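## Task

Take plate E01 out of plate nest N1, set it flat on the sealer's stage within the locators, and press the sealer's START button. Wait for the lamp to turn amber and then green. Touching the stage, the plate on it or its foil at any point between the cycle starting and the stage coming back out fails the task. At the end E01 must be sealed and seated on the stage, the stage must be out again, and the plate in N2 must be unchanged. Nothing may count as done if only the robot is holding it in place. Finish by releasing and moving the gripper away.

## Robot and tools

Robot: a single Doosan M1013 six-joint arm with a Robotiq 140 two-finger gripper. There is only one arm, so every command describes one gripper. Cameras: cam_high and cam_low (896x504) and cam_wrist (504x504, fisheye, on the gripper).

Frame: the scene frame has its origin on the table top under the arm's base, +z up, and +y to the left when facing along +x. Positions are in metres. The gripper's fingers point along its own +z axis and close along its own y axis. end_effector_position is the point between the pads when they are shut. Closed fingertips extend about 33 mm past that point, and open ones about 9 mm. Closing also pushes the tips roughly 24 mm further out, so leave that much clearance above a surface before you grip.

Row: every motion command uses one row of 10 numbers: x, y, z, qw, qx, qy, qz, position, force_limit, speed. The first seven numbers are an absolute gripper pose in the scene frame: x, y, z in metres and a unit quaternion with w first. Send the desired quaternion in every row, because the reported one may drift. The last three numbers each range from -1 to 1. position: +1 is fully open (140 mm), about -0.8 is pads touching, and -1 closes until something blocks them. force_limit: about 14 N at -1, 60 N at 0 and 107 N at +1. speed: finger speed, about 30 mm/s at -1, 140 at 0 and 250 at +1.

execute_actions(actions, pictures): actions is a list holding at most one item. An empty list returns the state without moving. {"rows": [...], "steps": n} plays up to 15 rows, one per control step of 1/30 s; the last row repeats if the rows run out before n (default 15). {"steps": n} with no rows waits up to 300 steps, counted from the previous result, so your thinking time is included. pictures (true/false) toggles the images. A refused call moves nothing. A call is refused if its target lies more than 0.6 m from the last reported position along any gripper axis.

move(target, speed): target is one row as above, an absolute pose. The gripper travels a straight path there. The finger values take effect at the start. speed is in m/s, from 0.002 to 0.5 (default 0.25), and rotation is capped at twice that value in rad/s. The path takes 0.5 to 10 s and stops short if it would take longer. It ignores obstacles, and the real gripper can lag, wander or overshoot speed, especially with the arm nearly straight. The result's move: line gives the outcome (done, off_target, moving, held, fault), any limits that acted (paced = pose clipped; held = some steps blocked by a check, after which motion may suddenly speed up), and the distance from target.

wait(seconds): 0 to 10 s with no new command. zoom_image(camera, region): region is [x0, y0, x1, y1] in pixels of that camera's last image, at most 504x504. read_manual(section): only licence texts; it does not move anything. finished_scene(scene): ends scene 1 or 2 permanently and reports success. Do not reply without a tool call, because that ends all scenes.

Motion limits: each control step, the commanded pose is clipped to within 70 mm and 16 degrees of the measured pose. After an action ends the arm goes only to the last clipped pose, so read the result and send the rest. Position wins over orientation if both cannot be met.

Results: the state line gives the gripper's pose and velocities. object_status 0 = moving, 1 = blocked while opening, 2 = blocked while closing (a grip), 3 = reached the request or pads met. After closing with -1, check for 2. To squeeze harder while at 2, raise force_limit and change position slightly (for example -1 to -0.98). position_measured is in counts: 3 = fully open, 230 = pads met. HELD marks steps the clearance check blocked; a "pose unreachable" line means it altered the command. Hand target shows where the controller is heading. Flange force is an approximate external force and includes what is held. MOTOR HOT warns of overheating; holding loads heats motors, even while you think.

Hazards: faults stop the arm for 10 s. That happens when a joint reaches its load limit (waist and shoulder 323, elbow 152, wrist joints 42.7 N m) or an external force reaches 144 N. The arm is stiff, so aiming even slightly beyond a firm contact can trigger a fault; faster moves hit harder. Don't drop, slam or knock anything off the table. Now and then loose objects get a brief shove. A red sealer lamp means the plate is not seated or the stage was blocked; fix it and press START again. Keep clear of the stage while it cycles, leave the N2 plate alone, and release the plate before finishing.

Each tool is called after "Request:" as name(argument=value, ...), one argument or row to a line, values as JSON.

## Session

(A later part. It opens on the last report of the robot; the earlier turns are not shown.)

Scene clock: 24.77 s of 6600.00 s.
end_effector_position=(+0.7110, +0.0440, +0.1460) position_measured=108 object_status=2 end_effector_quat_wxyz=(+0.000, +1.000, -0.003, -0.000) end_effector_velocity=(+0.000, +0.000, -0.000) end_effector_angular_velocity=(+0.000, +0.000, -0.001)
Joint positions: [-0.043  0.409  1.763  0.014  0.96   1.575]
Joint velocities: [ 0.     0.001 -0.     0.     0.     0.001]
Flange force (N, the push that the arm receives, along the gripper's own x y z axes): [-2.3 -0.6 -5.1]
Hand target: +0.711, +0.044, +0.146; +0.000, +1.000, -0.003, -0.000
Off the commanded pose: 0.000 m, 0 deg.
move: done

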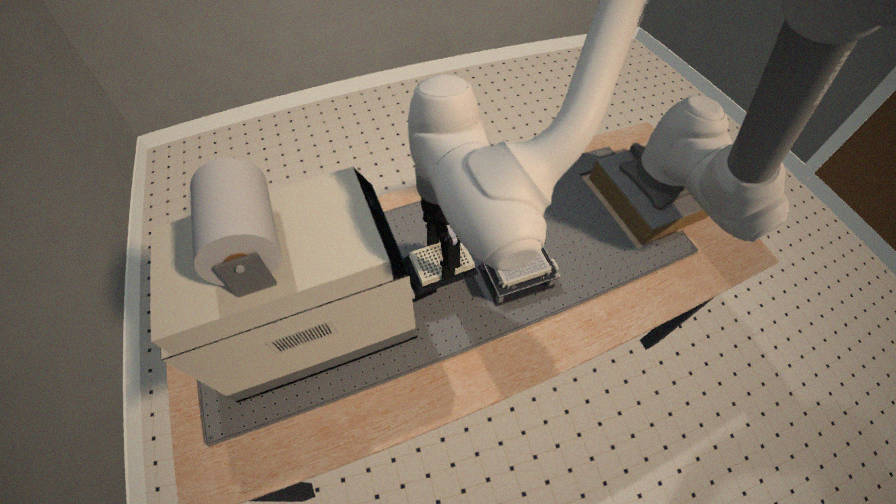

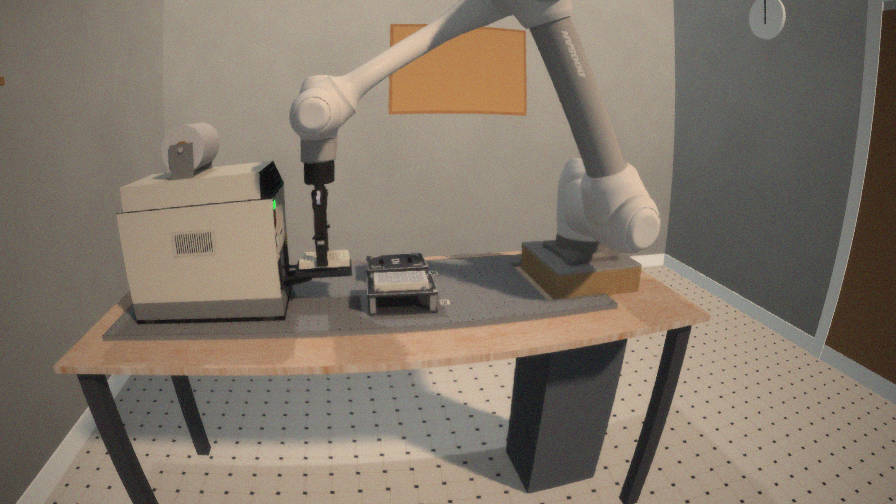

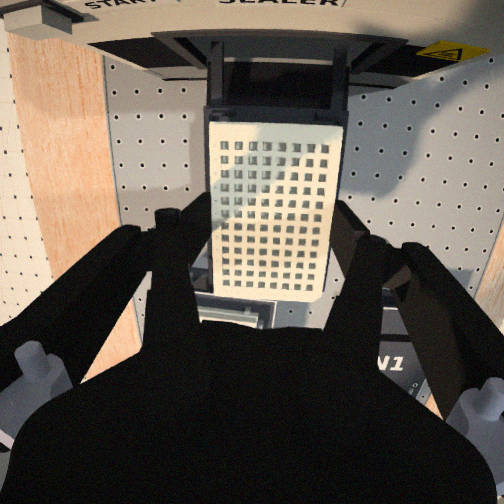

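Request:
move(
  target=[0.7125,0.044,0.140,0,1,-0.003,0,-0.98,-0.5,-0.7],
  speed=0.008,
)

Request:
zoom_image(
  camera="cam_low",
  region=[275,230,365,290],
)

Request:
zoom_image(
  camera="cam_wrist",
  region=[150,50,400,320],
)

Scene clock: 27.23 s of 6600.00 s.
end_effector_position=(+0.7125, +0.0440, +0.1400) position_measured=108 object_status=2 end_effector_quat_wxyz=(+0.000, +1.000, -0.003, +0.000) end_effector_velocity=(+0.000, -0.000, -0.000) end_effector_angular_velocity=(-0.000, -0.001, -0.000)
Joint positions: [-0.043  0.416  1.765  0.014  0.951  1.575]
Joint velocities: [ 0.     0.    -0.    -0.    -0.001  0.   ]
Flange force (N, the push that the arm receives, along the gripper's own x y z axes): [0.4 0.2 -6.2]
Hand target: +0.712, +0.044, +0.140; +0.000, +1.000, -0.003, -0.000
Off the commanded pose: 0.000 m, 0 deg.
move: done

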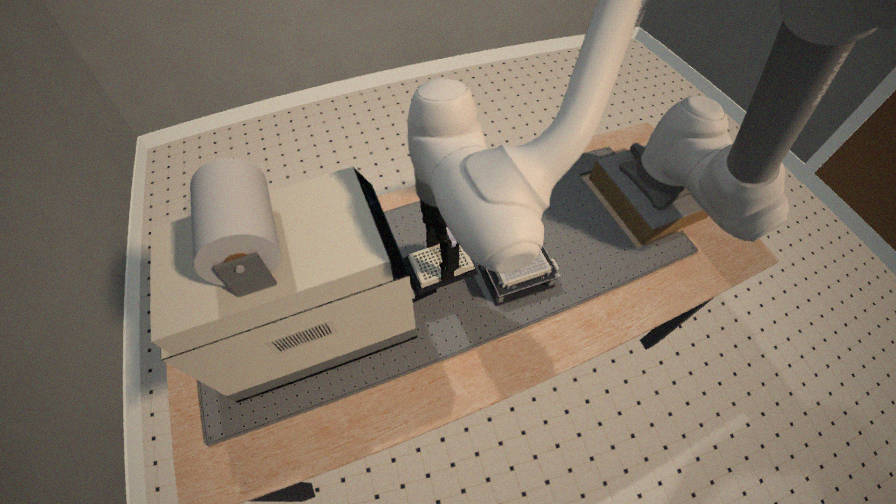

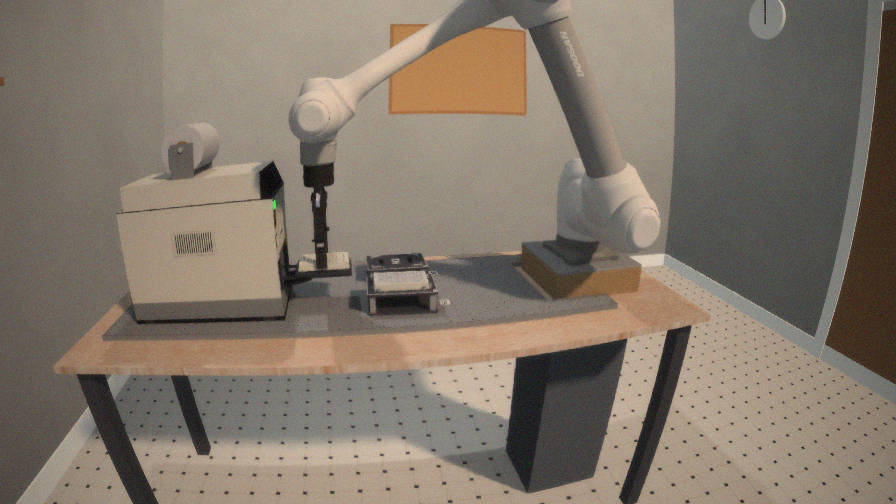

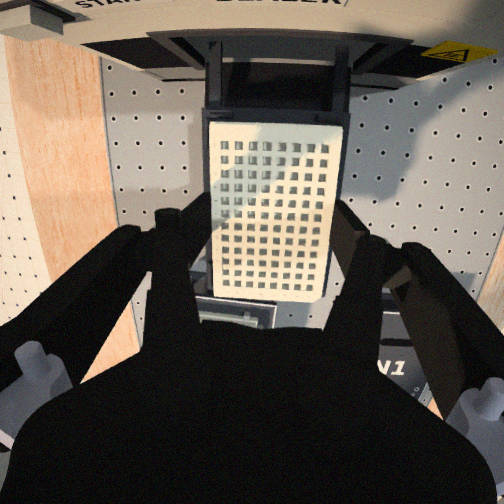

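Region (275, 230, 365, 290) of cam_low's 896x504 image, scaled by 5.600, with more detail than that image has.

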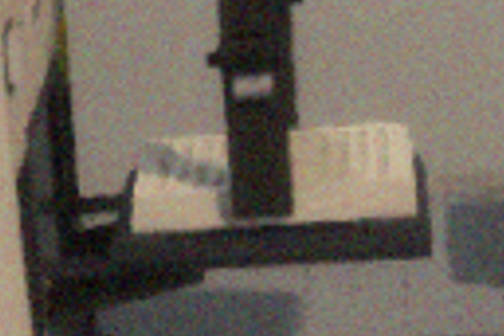

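Region (150, 50, 400, 320) of cam_wrist's 504x504 image, scaled by 1.867, with more detail than that image has; it fills the left 467 columns of this view, and the rest is white.

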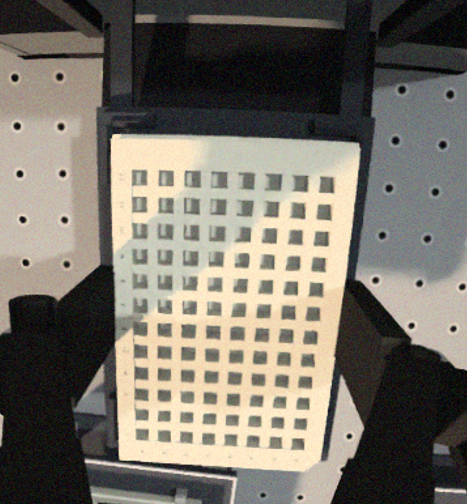

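Request:
move(
  target=[0.714,0.044,0.1385,0,1,-0.003,0,-0.98,-0.5,-0.7],
  speed=0.003,
)

Request:
zoom_image(
  camera="cam_low",
  region=[275,230,365,290],
)

Scene clock: 28.93 s of 6600.00 s.
end_effector_position=(+0.7140, +0.0440, +0.1385) position_measured=108 object_status=2 end_effector_quat_wxyz=(-0.000, +1.000, -0.003, -0.000) end_effector_velocity=(+0.001, +0.000, +0.000) end_effector_angular_velocity=(+0.001, -0.002, -0.000)
Joint positions: [-0.043  0.42   1.762  0.014  0.95   1.575]
Joint velocities: [ 0.    -0.    -0.     0.001 -0.002  0.   ]
Flange force (N, the push that the arm receives, along the gripper's own x y z axes): [-1.6 -7.4 -10.9]
Hand target: +0.714, +0.044, +0.138; +0.000, +1.000, -0.003, +0.000
Off the commanded pose: 0.000 m, 0 deg.
move: done

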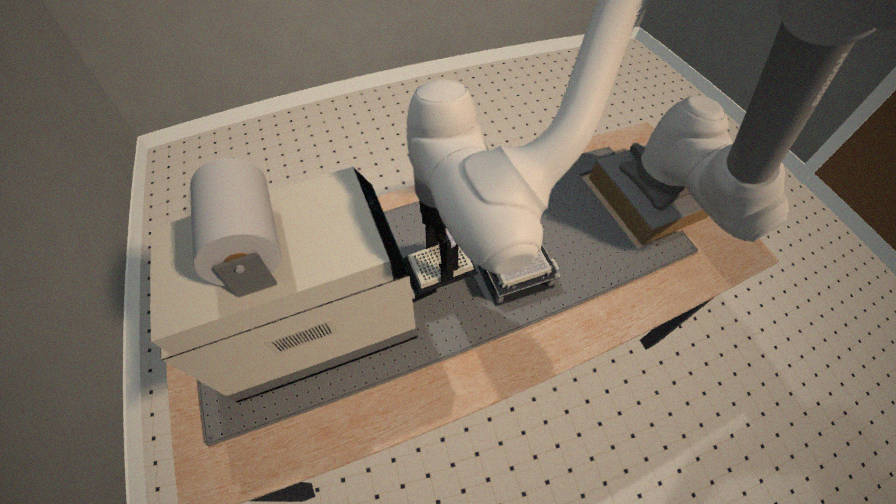

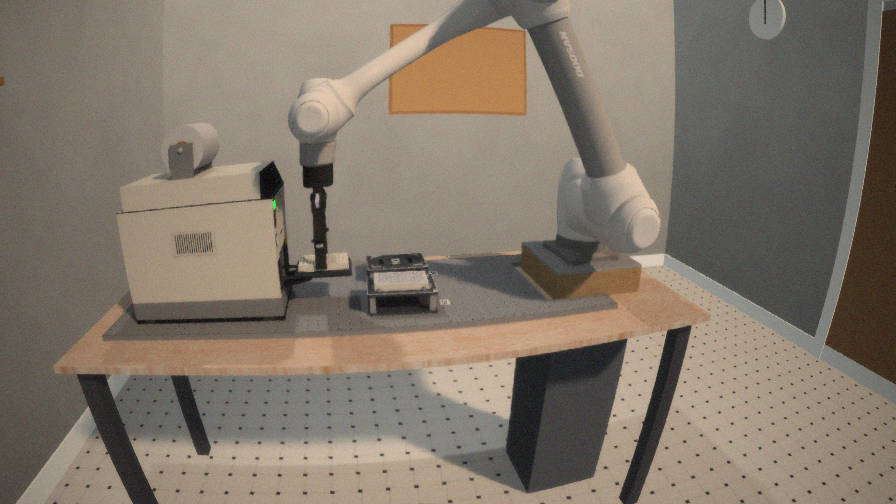

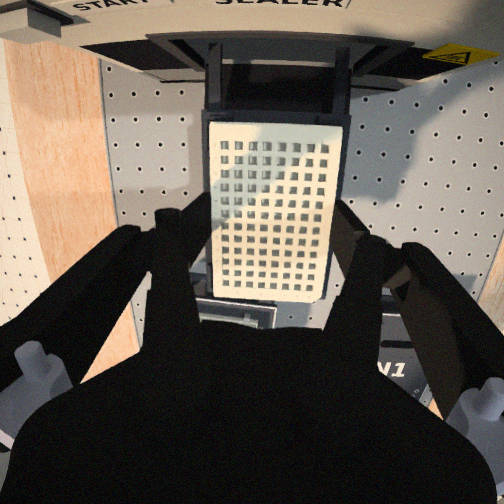

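Region (275, 230, 365, 290) of cam_low's 896x504 image, scaled by 5.600, with more detail than that image has.

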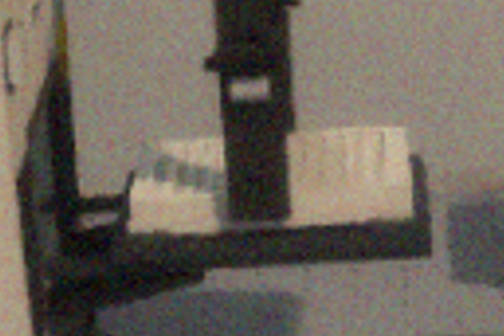

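Pushed toward +y; follow.

Request:
move(
  target=[0.714,0.045,0.1375,0,1,-0.003,0,-0.98,-0.5,-0.7],
  speed=0.003,
)

Request:
zoom_image(
  camera="cam_low",
  region=[275,230,365,290],
)

Scene clock: 30.47 s of 6600.00 s.
end_effector_position=(+0.7141, +0.0450, +0.1375) position_measured=108 object_status=2 end_effector_quat_wxyz=(-0.000, +1.000, -0.003, +0.000) end_effector_velocity=(-0.000, +0.000, -0.000) end_effector_angular_velocity=(+0.000, +0.000, -0.000)
Joint positions: [-0.042  0.421  1.763  0.014  0.948  1.577]
Joint velocities: [ 0.    -0.     0.001  0.    -0.     0.   ]
Flange force (N, the push that the arm receives, along the gripper's own x y z axes): [1.2 0.4 -6.0]
Hand target: +0.714, +0.045, +0.138; +0.000, +1.000, -0.003, -0.000
Off the commanded pose: 0.000 m, 0 deg.
move: done

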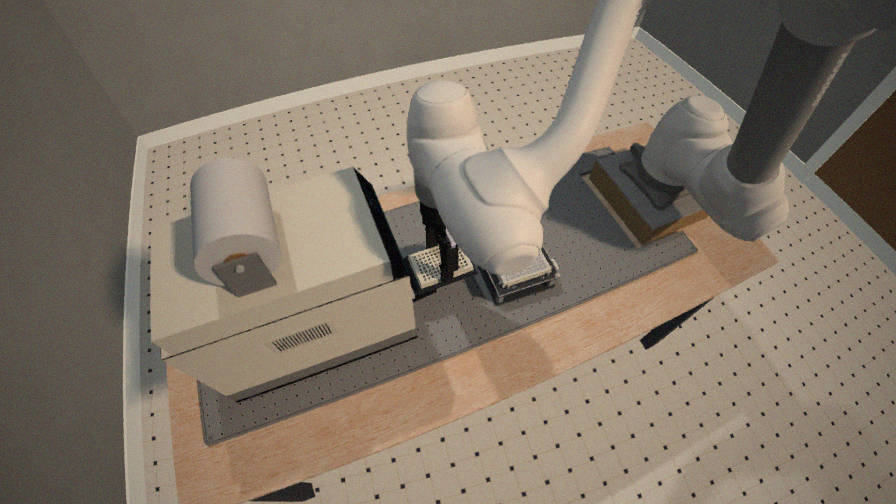

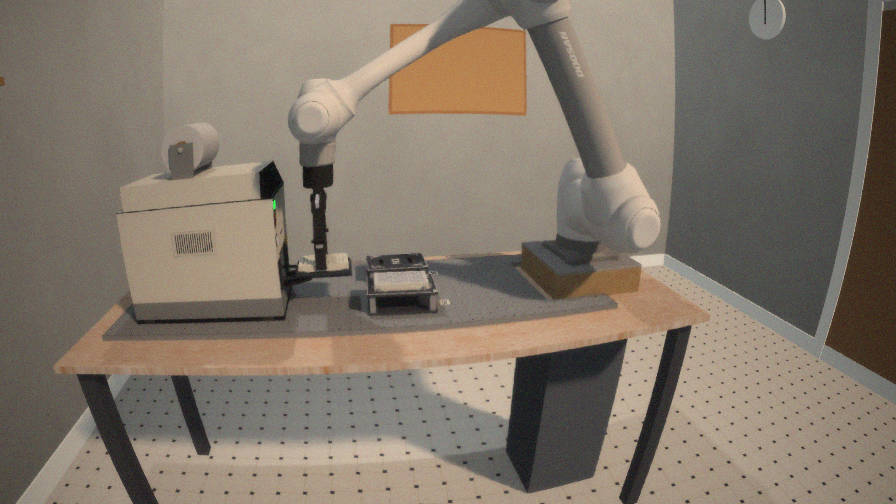

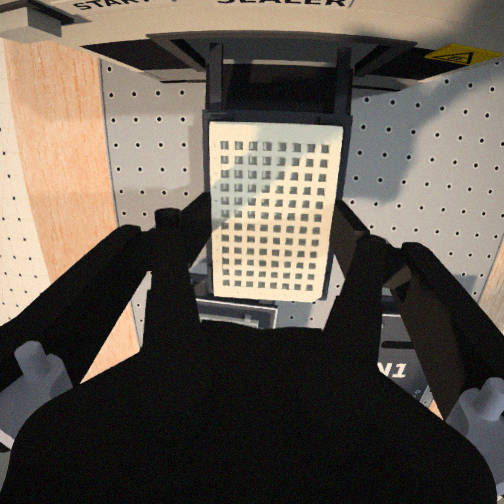

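Region (275, 230, 365, 290) of cam_low's 896x504 image, scaled by 5.600, with more detail than that image has.

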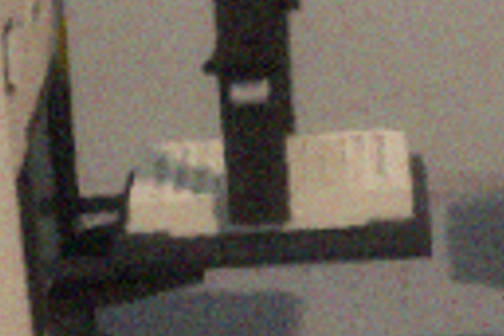

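Request:
move(
  target=[0.7145,0.045,0.1355,0,1,-0.003,0,-0.98,-0.5,-0.7],
  speed=0.003,
)

Request:
zoom_image(
  camera="cam_low",
  region=[275,230,365,290],
)

Scene clock: 32.53 s of 6600.00 s.
end_effector_position=(+0.7145, +0.0450, +0.1355) position_measured=108 object_status=2 end_effector_quat_wxyz=(-0.000, +1.000, -0.003, -0.000) end_effector_velocity=(+0.001, -0.000, -0.000) end_effector_angular_velocity=(-0.001, -0.002, +0.001)
Joint positions: [-0.042  0.423  1.763  0.014  0.945  1.577]
Joint velocities: [-0.     0.001 -0.    -0.001 -0.002  0.   ]
Flange force (N, the push that the arm receives, along the gripper's own x y z axes): [-2.7 0.1 -4.3]
Hand target: +0.714, +0.045, +0.136; +0.000, +1.000, -0.003, -0.000
Off the commanded pose: 0.000 m, 0 deg.
move: done

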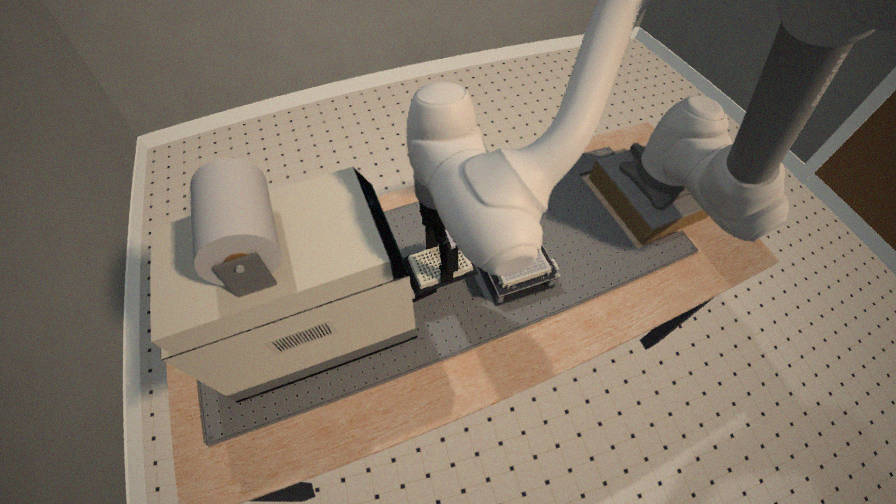

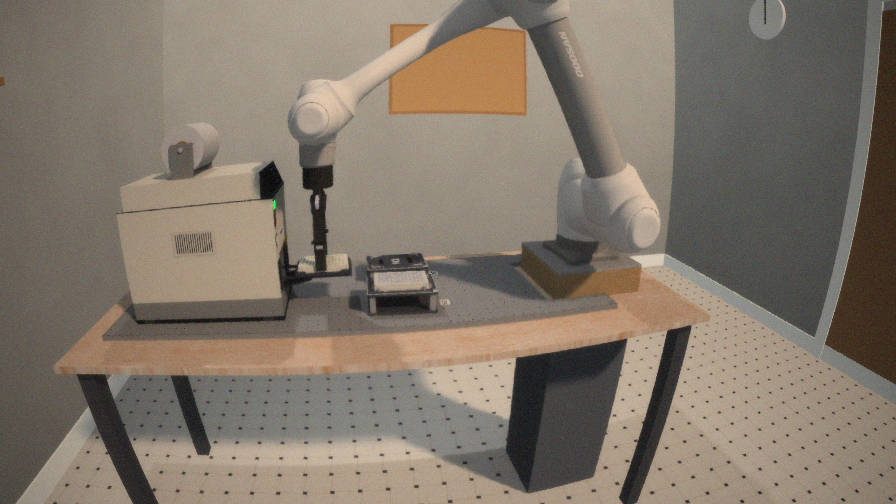

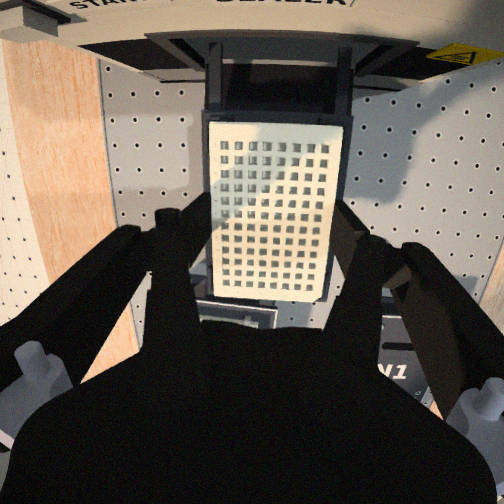

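Region (275, 230, 365, 290) of cam_low's 896x504 image, scaled by 5.600, with more detail than that image has.

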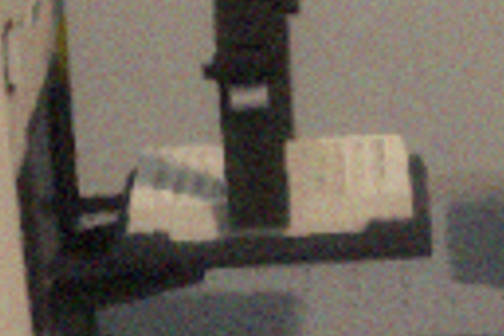

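Request:
move(
  target=[0.7145,0.045,0.1347,0,1,-0.003,0,-0.98,-0.5,-0.7],
  speed=0.003,
)

Request:
move(
  target=[0.7145,0.045,0.1349,0,1,-0.003,0,0.5,-0.5,-0.5],
  speed=0.003,
)

Request:
move(
  target=[0.7145,0.045,0.19,0,1,-0.003,0,0.5,-0.5,-0.5],
  speed=0.08,
)

Request:
move(
  target=[0.70,0.15,0.22,0,0.866,0,0.5,-1,0,0.5],
)

Request:
move(
  target=[0.762,0.139,0.211,0,0.866,0,0.5,-1,0,0.5],
  speed=0.08,
)

Request:
zoom_image(
  camera="cam_low",
  region=[255,190,375,300],
)

Scene clock: 36.93 s of 6600.00 s.
end_effector_position=(+0.7146, +0.0450, +0.1348) position_measured=108 object_status=2 end_effector_quat_wxyz=(+0.000, +1.000, -0.003, +0.000) end_effector_velocity=(+0.001, -0.000, -0.000) end_effector_angular_velocity=(-0.000, -0.001, -0.000)
Joint positions: [-0.042  0.424  1.764  0.014  0.944  1.577]
Joint velocities: [-0.     0.001 -0.    -0.    -0.001  0.   ]
Flange force (N, the push that the arm receives, along the gripper's own x y z axes): [-2.9 1.2 -29.6]
Hand target: +0.714, +0.045, +0.135; +0.000, +1.000, -0.003, -0.000
Off the commanded pose: 0.000 m, 0 deg.
After step 90, 0.70 s passed at rest.
move: done

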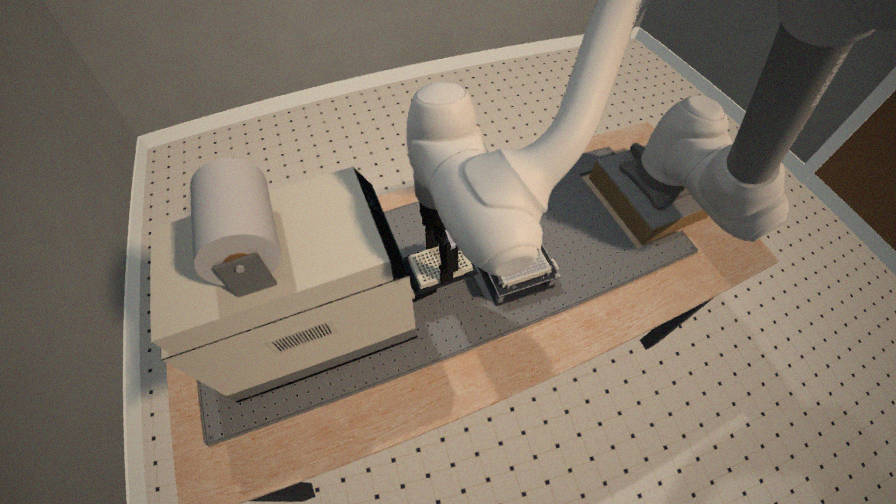

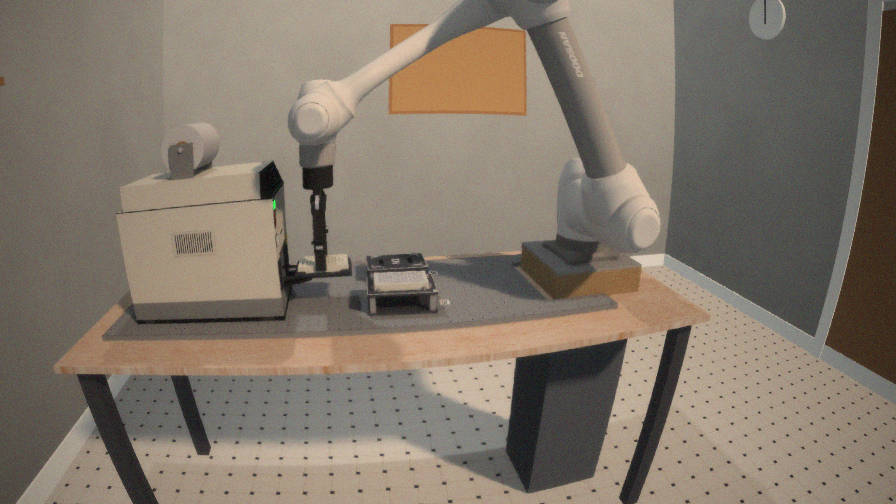

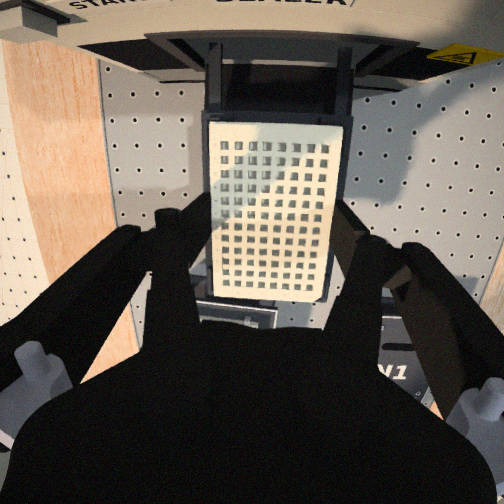

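Scene clock: 37.63 s of 6600.00 s.
end_effector_position=(+0.7145, +0.0450, +0.1349) position_measured=66 object_status=3 end_effector_quat_wxyz=(+0.000, +1.000, -0.003, -0.000) end_effector_velocity=(-0.000, +0.000, -0.000) end_effector_angular_velocity=(+0.000, +0.001, +0.001)
Joint positions: [-0.042  0.424  1.764  0.014  0.944  1.577]
Joint velocities: [-0.     0.     0.     0.001  0.001 -0.001]
Flange force (N, the push that the arm receives, along the gripper's own x y z axes): [-2.6 -1.3 -4.0]
Hand target: +0.715, +0.045, +0.135; -0.000, +1.000, -0.003, +0.000
Off the commanded pose: 0.000 m, 0 deg.
move: done

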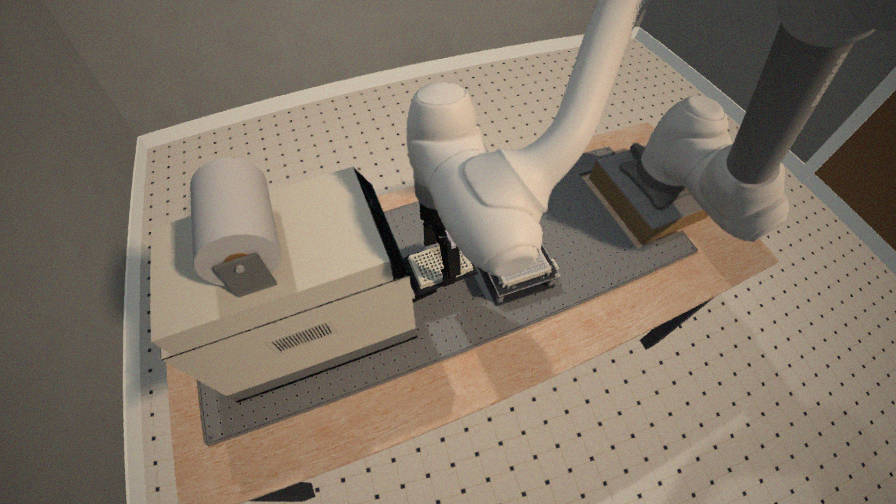

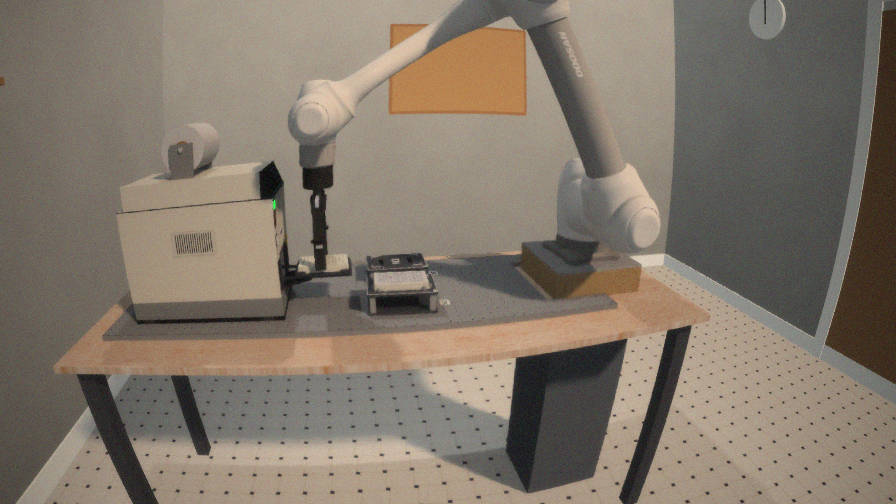

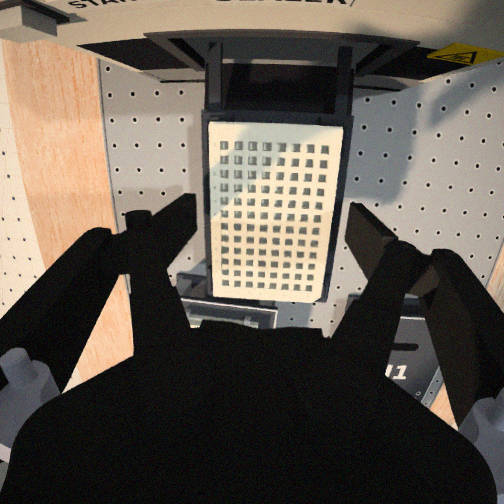

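Scene clock: 38.63 s of 6600.00 s.
end_effector_position=(+0.7146, +0.0450, +0.1899) position_measured=66 object_status=3 end_effector_quat_wxyz=(-0.000, +1.000, -0.003, -0.000) end_effector_velocity=(+0.000, +0.000, +0.001) end_effector_angular_velocity=(+0.001, -0.000, -0.000)
Joint positions: [-0.042  0.375  1.721  0.014  1.036  1.577]
Joint velocities: [-0.    -0.    -0.001  0.001  0.001  0.   ]
Flange force (N, the push that the arm receives, along the gripper's own x y z axes): [-2.1 0.1 -3.2]
Hand target: +0.715, +0.045, +0.190; -0.000, +1.000, -0.003, -0.000
Off the commanded pose: 0.000 m, 0 deg.
move: done

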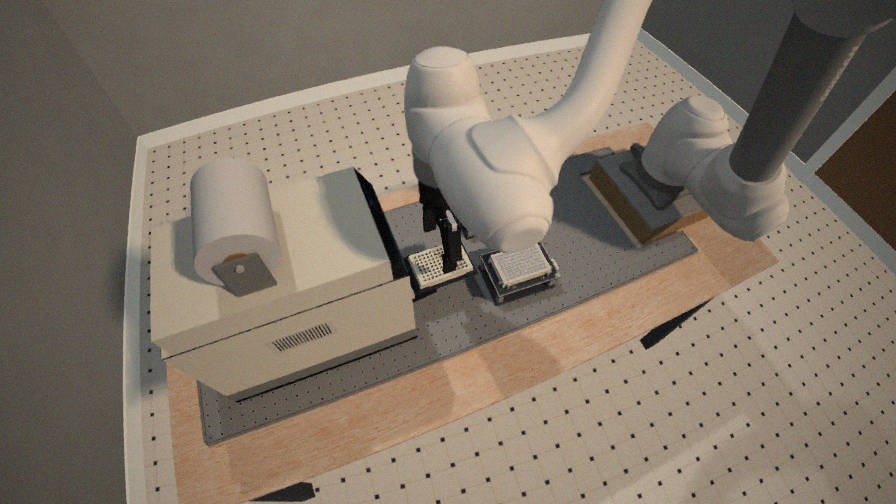

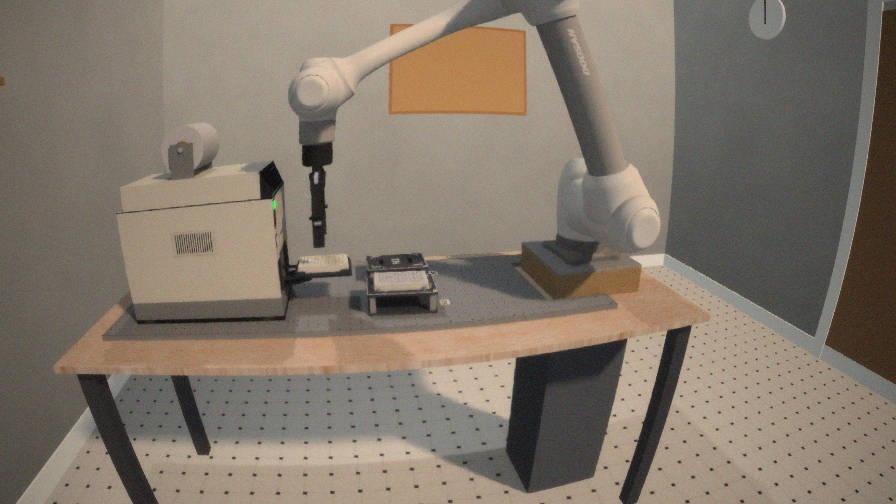

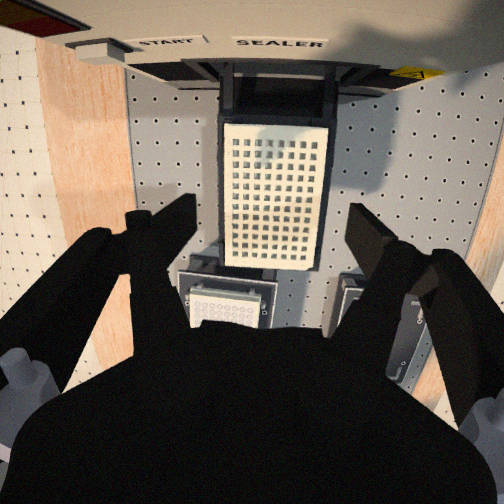

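Scene clock: 41.70 s of 6600.00 s.
end_effector_position=(+0.7002, +0.1496, +0.2196) position_measured=233 object_status=3 end_effector_quat_wxyz=(+0.000, +0.866, +0.000, +0.500) end_effector_velocity=(-0.000, +0.000, +0.000) end_effector_angular_velocity=(-0.003, +0.002, -0.003)
Joint positions: [ 0.213  0.17   2.344  0.512 -0.469  1.248]
Joint velocities: [ 0.004  0.    -0.002  0.02   0.    -0.017]
Flange force (N, the push that the arm receives, along the gripper's own x y z axes): [4.7 -6.6 -6.8]
Hand target: +0.700, +0.150, +0.220; +0.000, +0.866, +0.000, +0.500
Off the commanded pose: 0.001 m, 0 deg.
move: done

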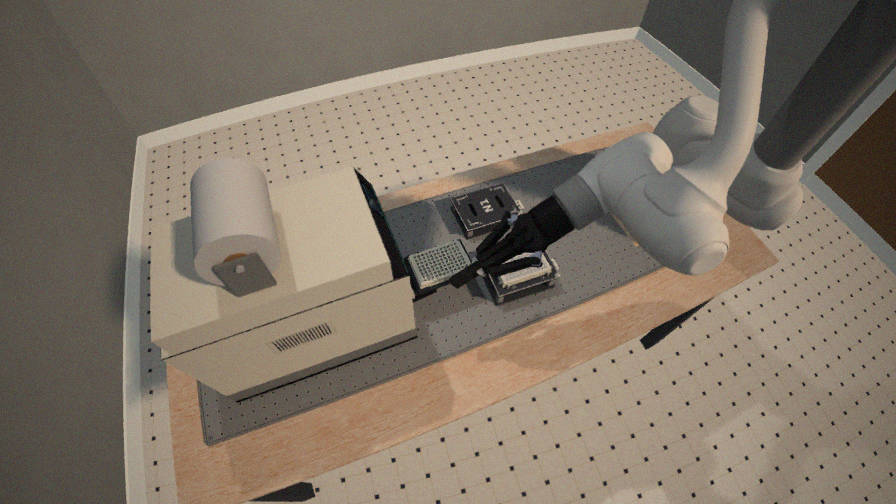

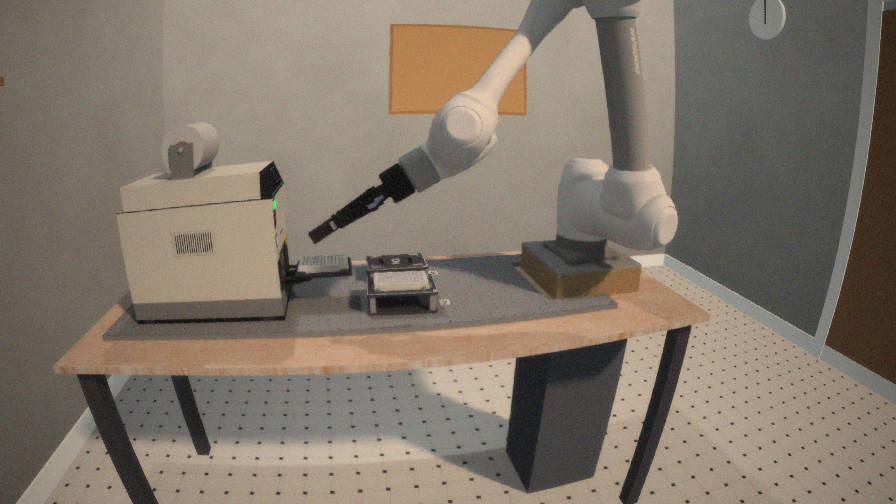

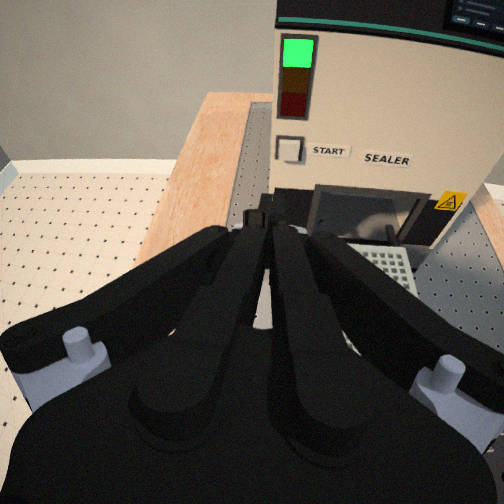

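Scene clock: 42.80 s of 6600.00 s.
end_effector_position=(+0.7619, +0.1390, +0.2110) position_measured=233 object_status=3 end_effector_quat_wxyz=(-0.000, +0.866, -0.000, +0.500) end_effector_velocity=(+0.001, -0.000, -0.000) end_effector_angular_velocity=(-0.001, +0.000, +0.001)
Joint positions: [ 0.16   0.256  2.25   0.419 -0.446  1.303]
Joint velocities: [-0.001  0.001 -0.001 -0.002  0.     0.001]
Flange force (N, the push that the arm receives, along the gripper's own x y z axes): [3.6 -0.6 -2.3]
Hand target: +0.762, +0.139, +0.211; -0.000, +0.866, -0.000, +0.500
Off the commanded pose: 0.000 m, 0 deg.
move: done

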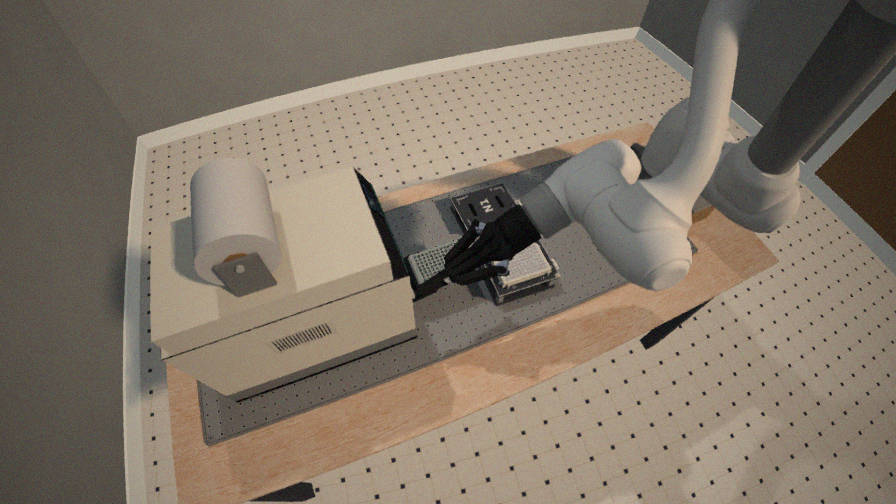

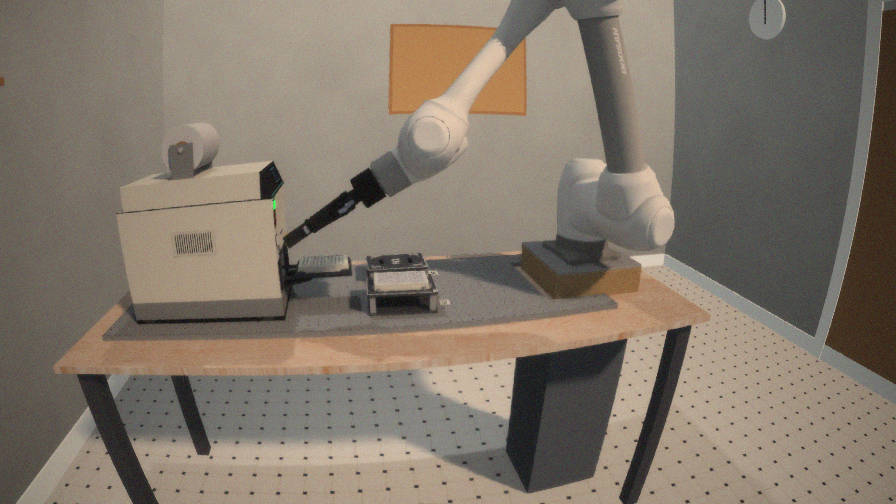

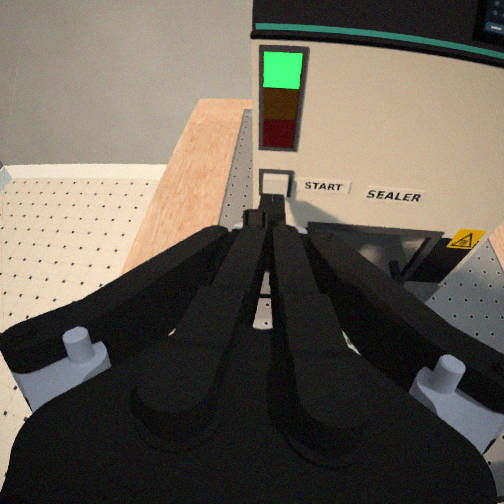

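Region (255, 190, 375, 300) of cam_low's 896x504 image, scaled by 4.200, with more detail than that image has; it fills the top 462 rows of this view, and the rest is white.

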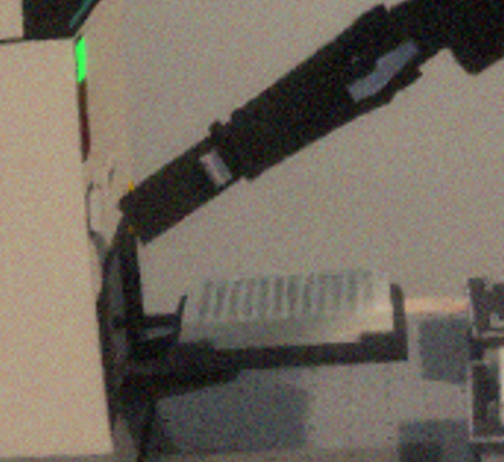

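Request:
move(
  target=[0.773,0.138,0.211,0,0.866,0,0.5,-1,0,0.5],
  speed=0.01,
)

Scene clock: 45.00 s of 6600.00 s.
end_effector_position=(+0.7730, +0.1380, +0.2110) position_measured=233 object_status=3 end_effector_quat_wxyz=(-0.000, +0.866, +0.000, +0.500) end_effector_velocity=(+0.001, +0.000, +0.000) end_effector_angular_velocity=(-0.001, -0.001, +0.001)
Joint positions: [ 0.153  0.268  2.231  0.412 -0.439  1.305]
Joint velocities: [-0.     0.    -0.001 -0.001  0.    -0.001]
Flange force (N, the push that the arm receives, along the gripper's own x y z axes): [3.9 -2.9 -7.4]
Hand target: +0.773, +0.138, +0.211; -0.000, +0.866, -0.000, +0.500
Off the commanded pose: 0.000 m, 0 deg.
move: done

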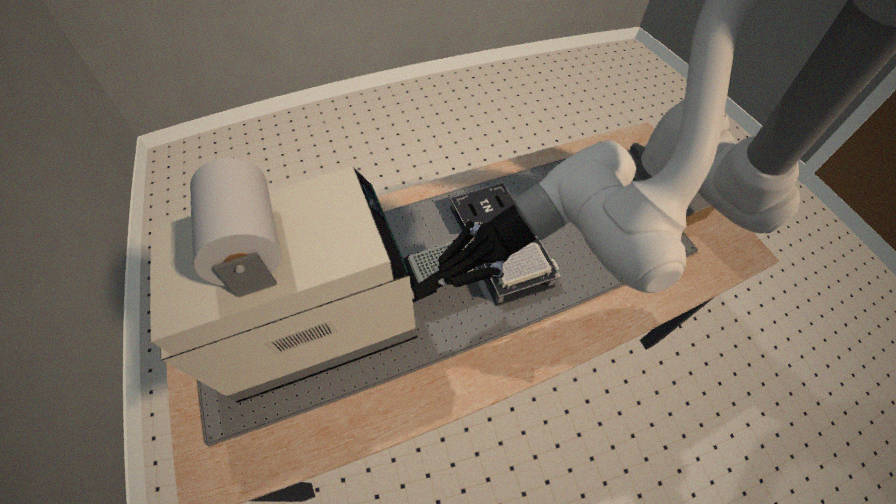

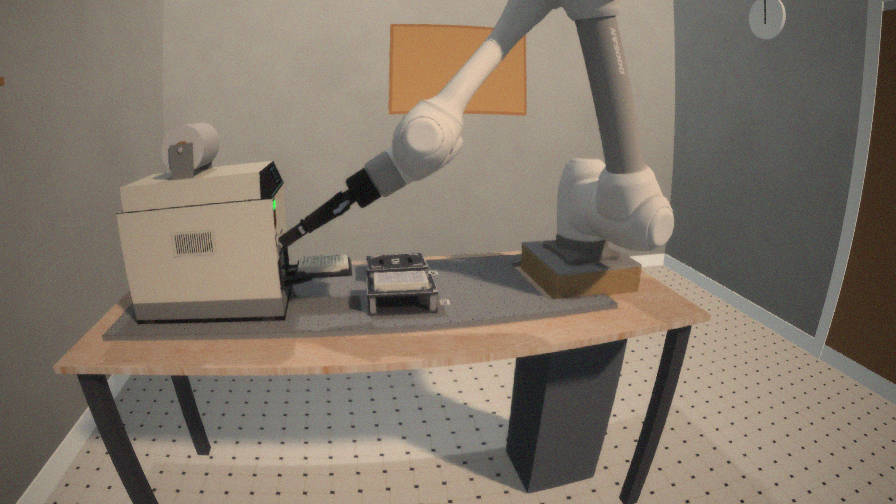

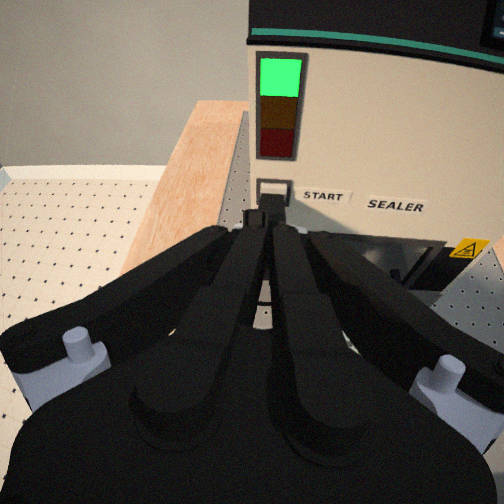

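Request:
move(
  target=[0.775,0.138,0.211,0,0.866,0,0.5,-1,0,0.5],
  speed=0.005,
)

Scene clock: 46.37 s of 6600.00 s.
end_effector_position=(+0.7750, +0.1380, +0.2110) position_measured=233 object_status=3 end_effector_quat_wxyz=(-0.000, +0.866, -0.000, +0.500) end_effector_velocity=(-0.000, -0.000, +0.000) end_effector_angular_velocity=(-0.000, -0.000, +0.000)
Joint positions: [ 0.152  0.271  2.227  0.411 -0.437  1.305]
Joint velocities: [-0. -0.  0. -0. -0.  0.]
Flange force (N, the push that the arm receives, along the gripper's own x y z axes): [2.5 -1.0 -8.5]
Hand target: +0.775, +0.138, +0.211; -0.000, +0.866, -0.000, +0.500
Off the commanded pose: 0.000 m, 0 deg.
move: done

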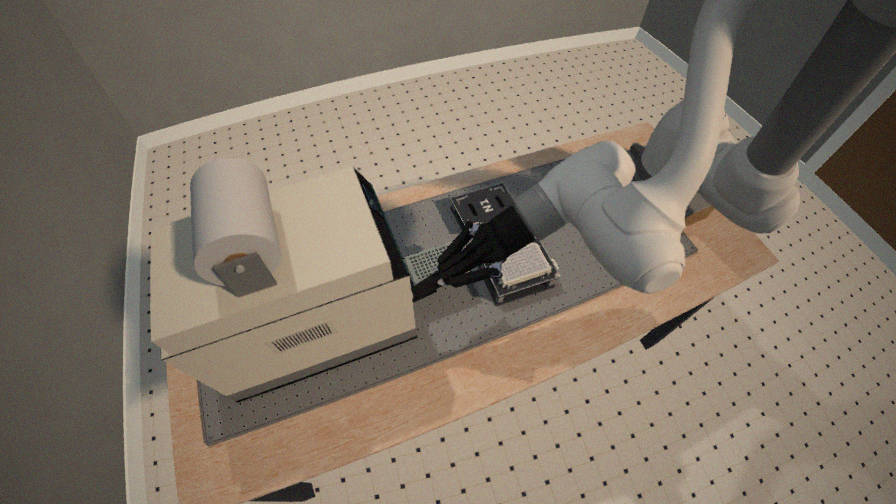

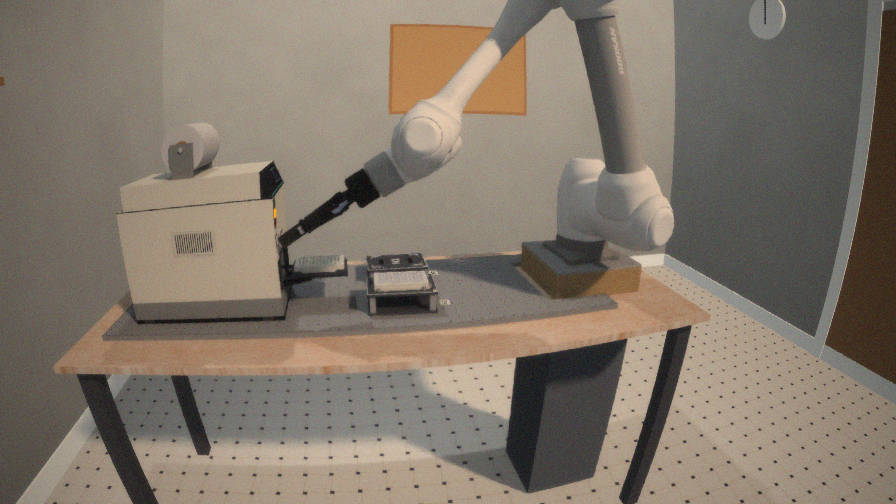

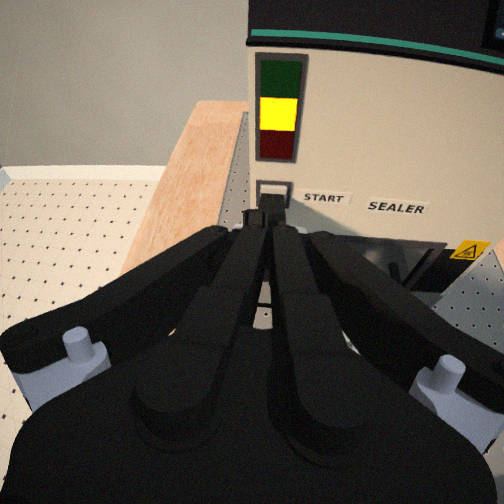

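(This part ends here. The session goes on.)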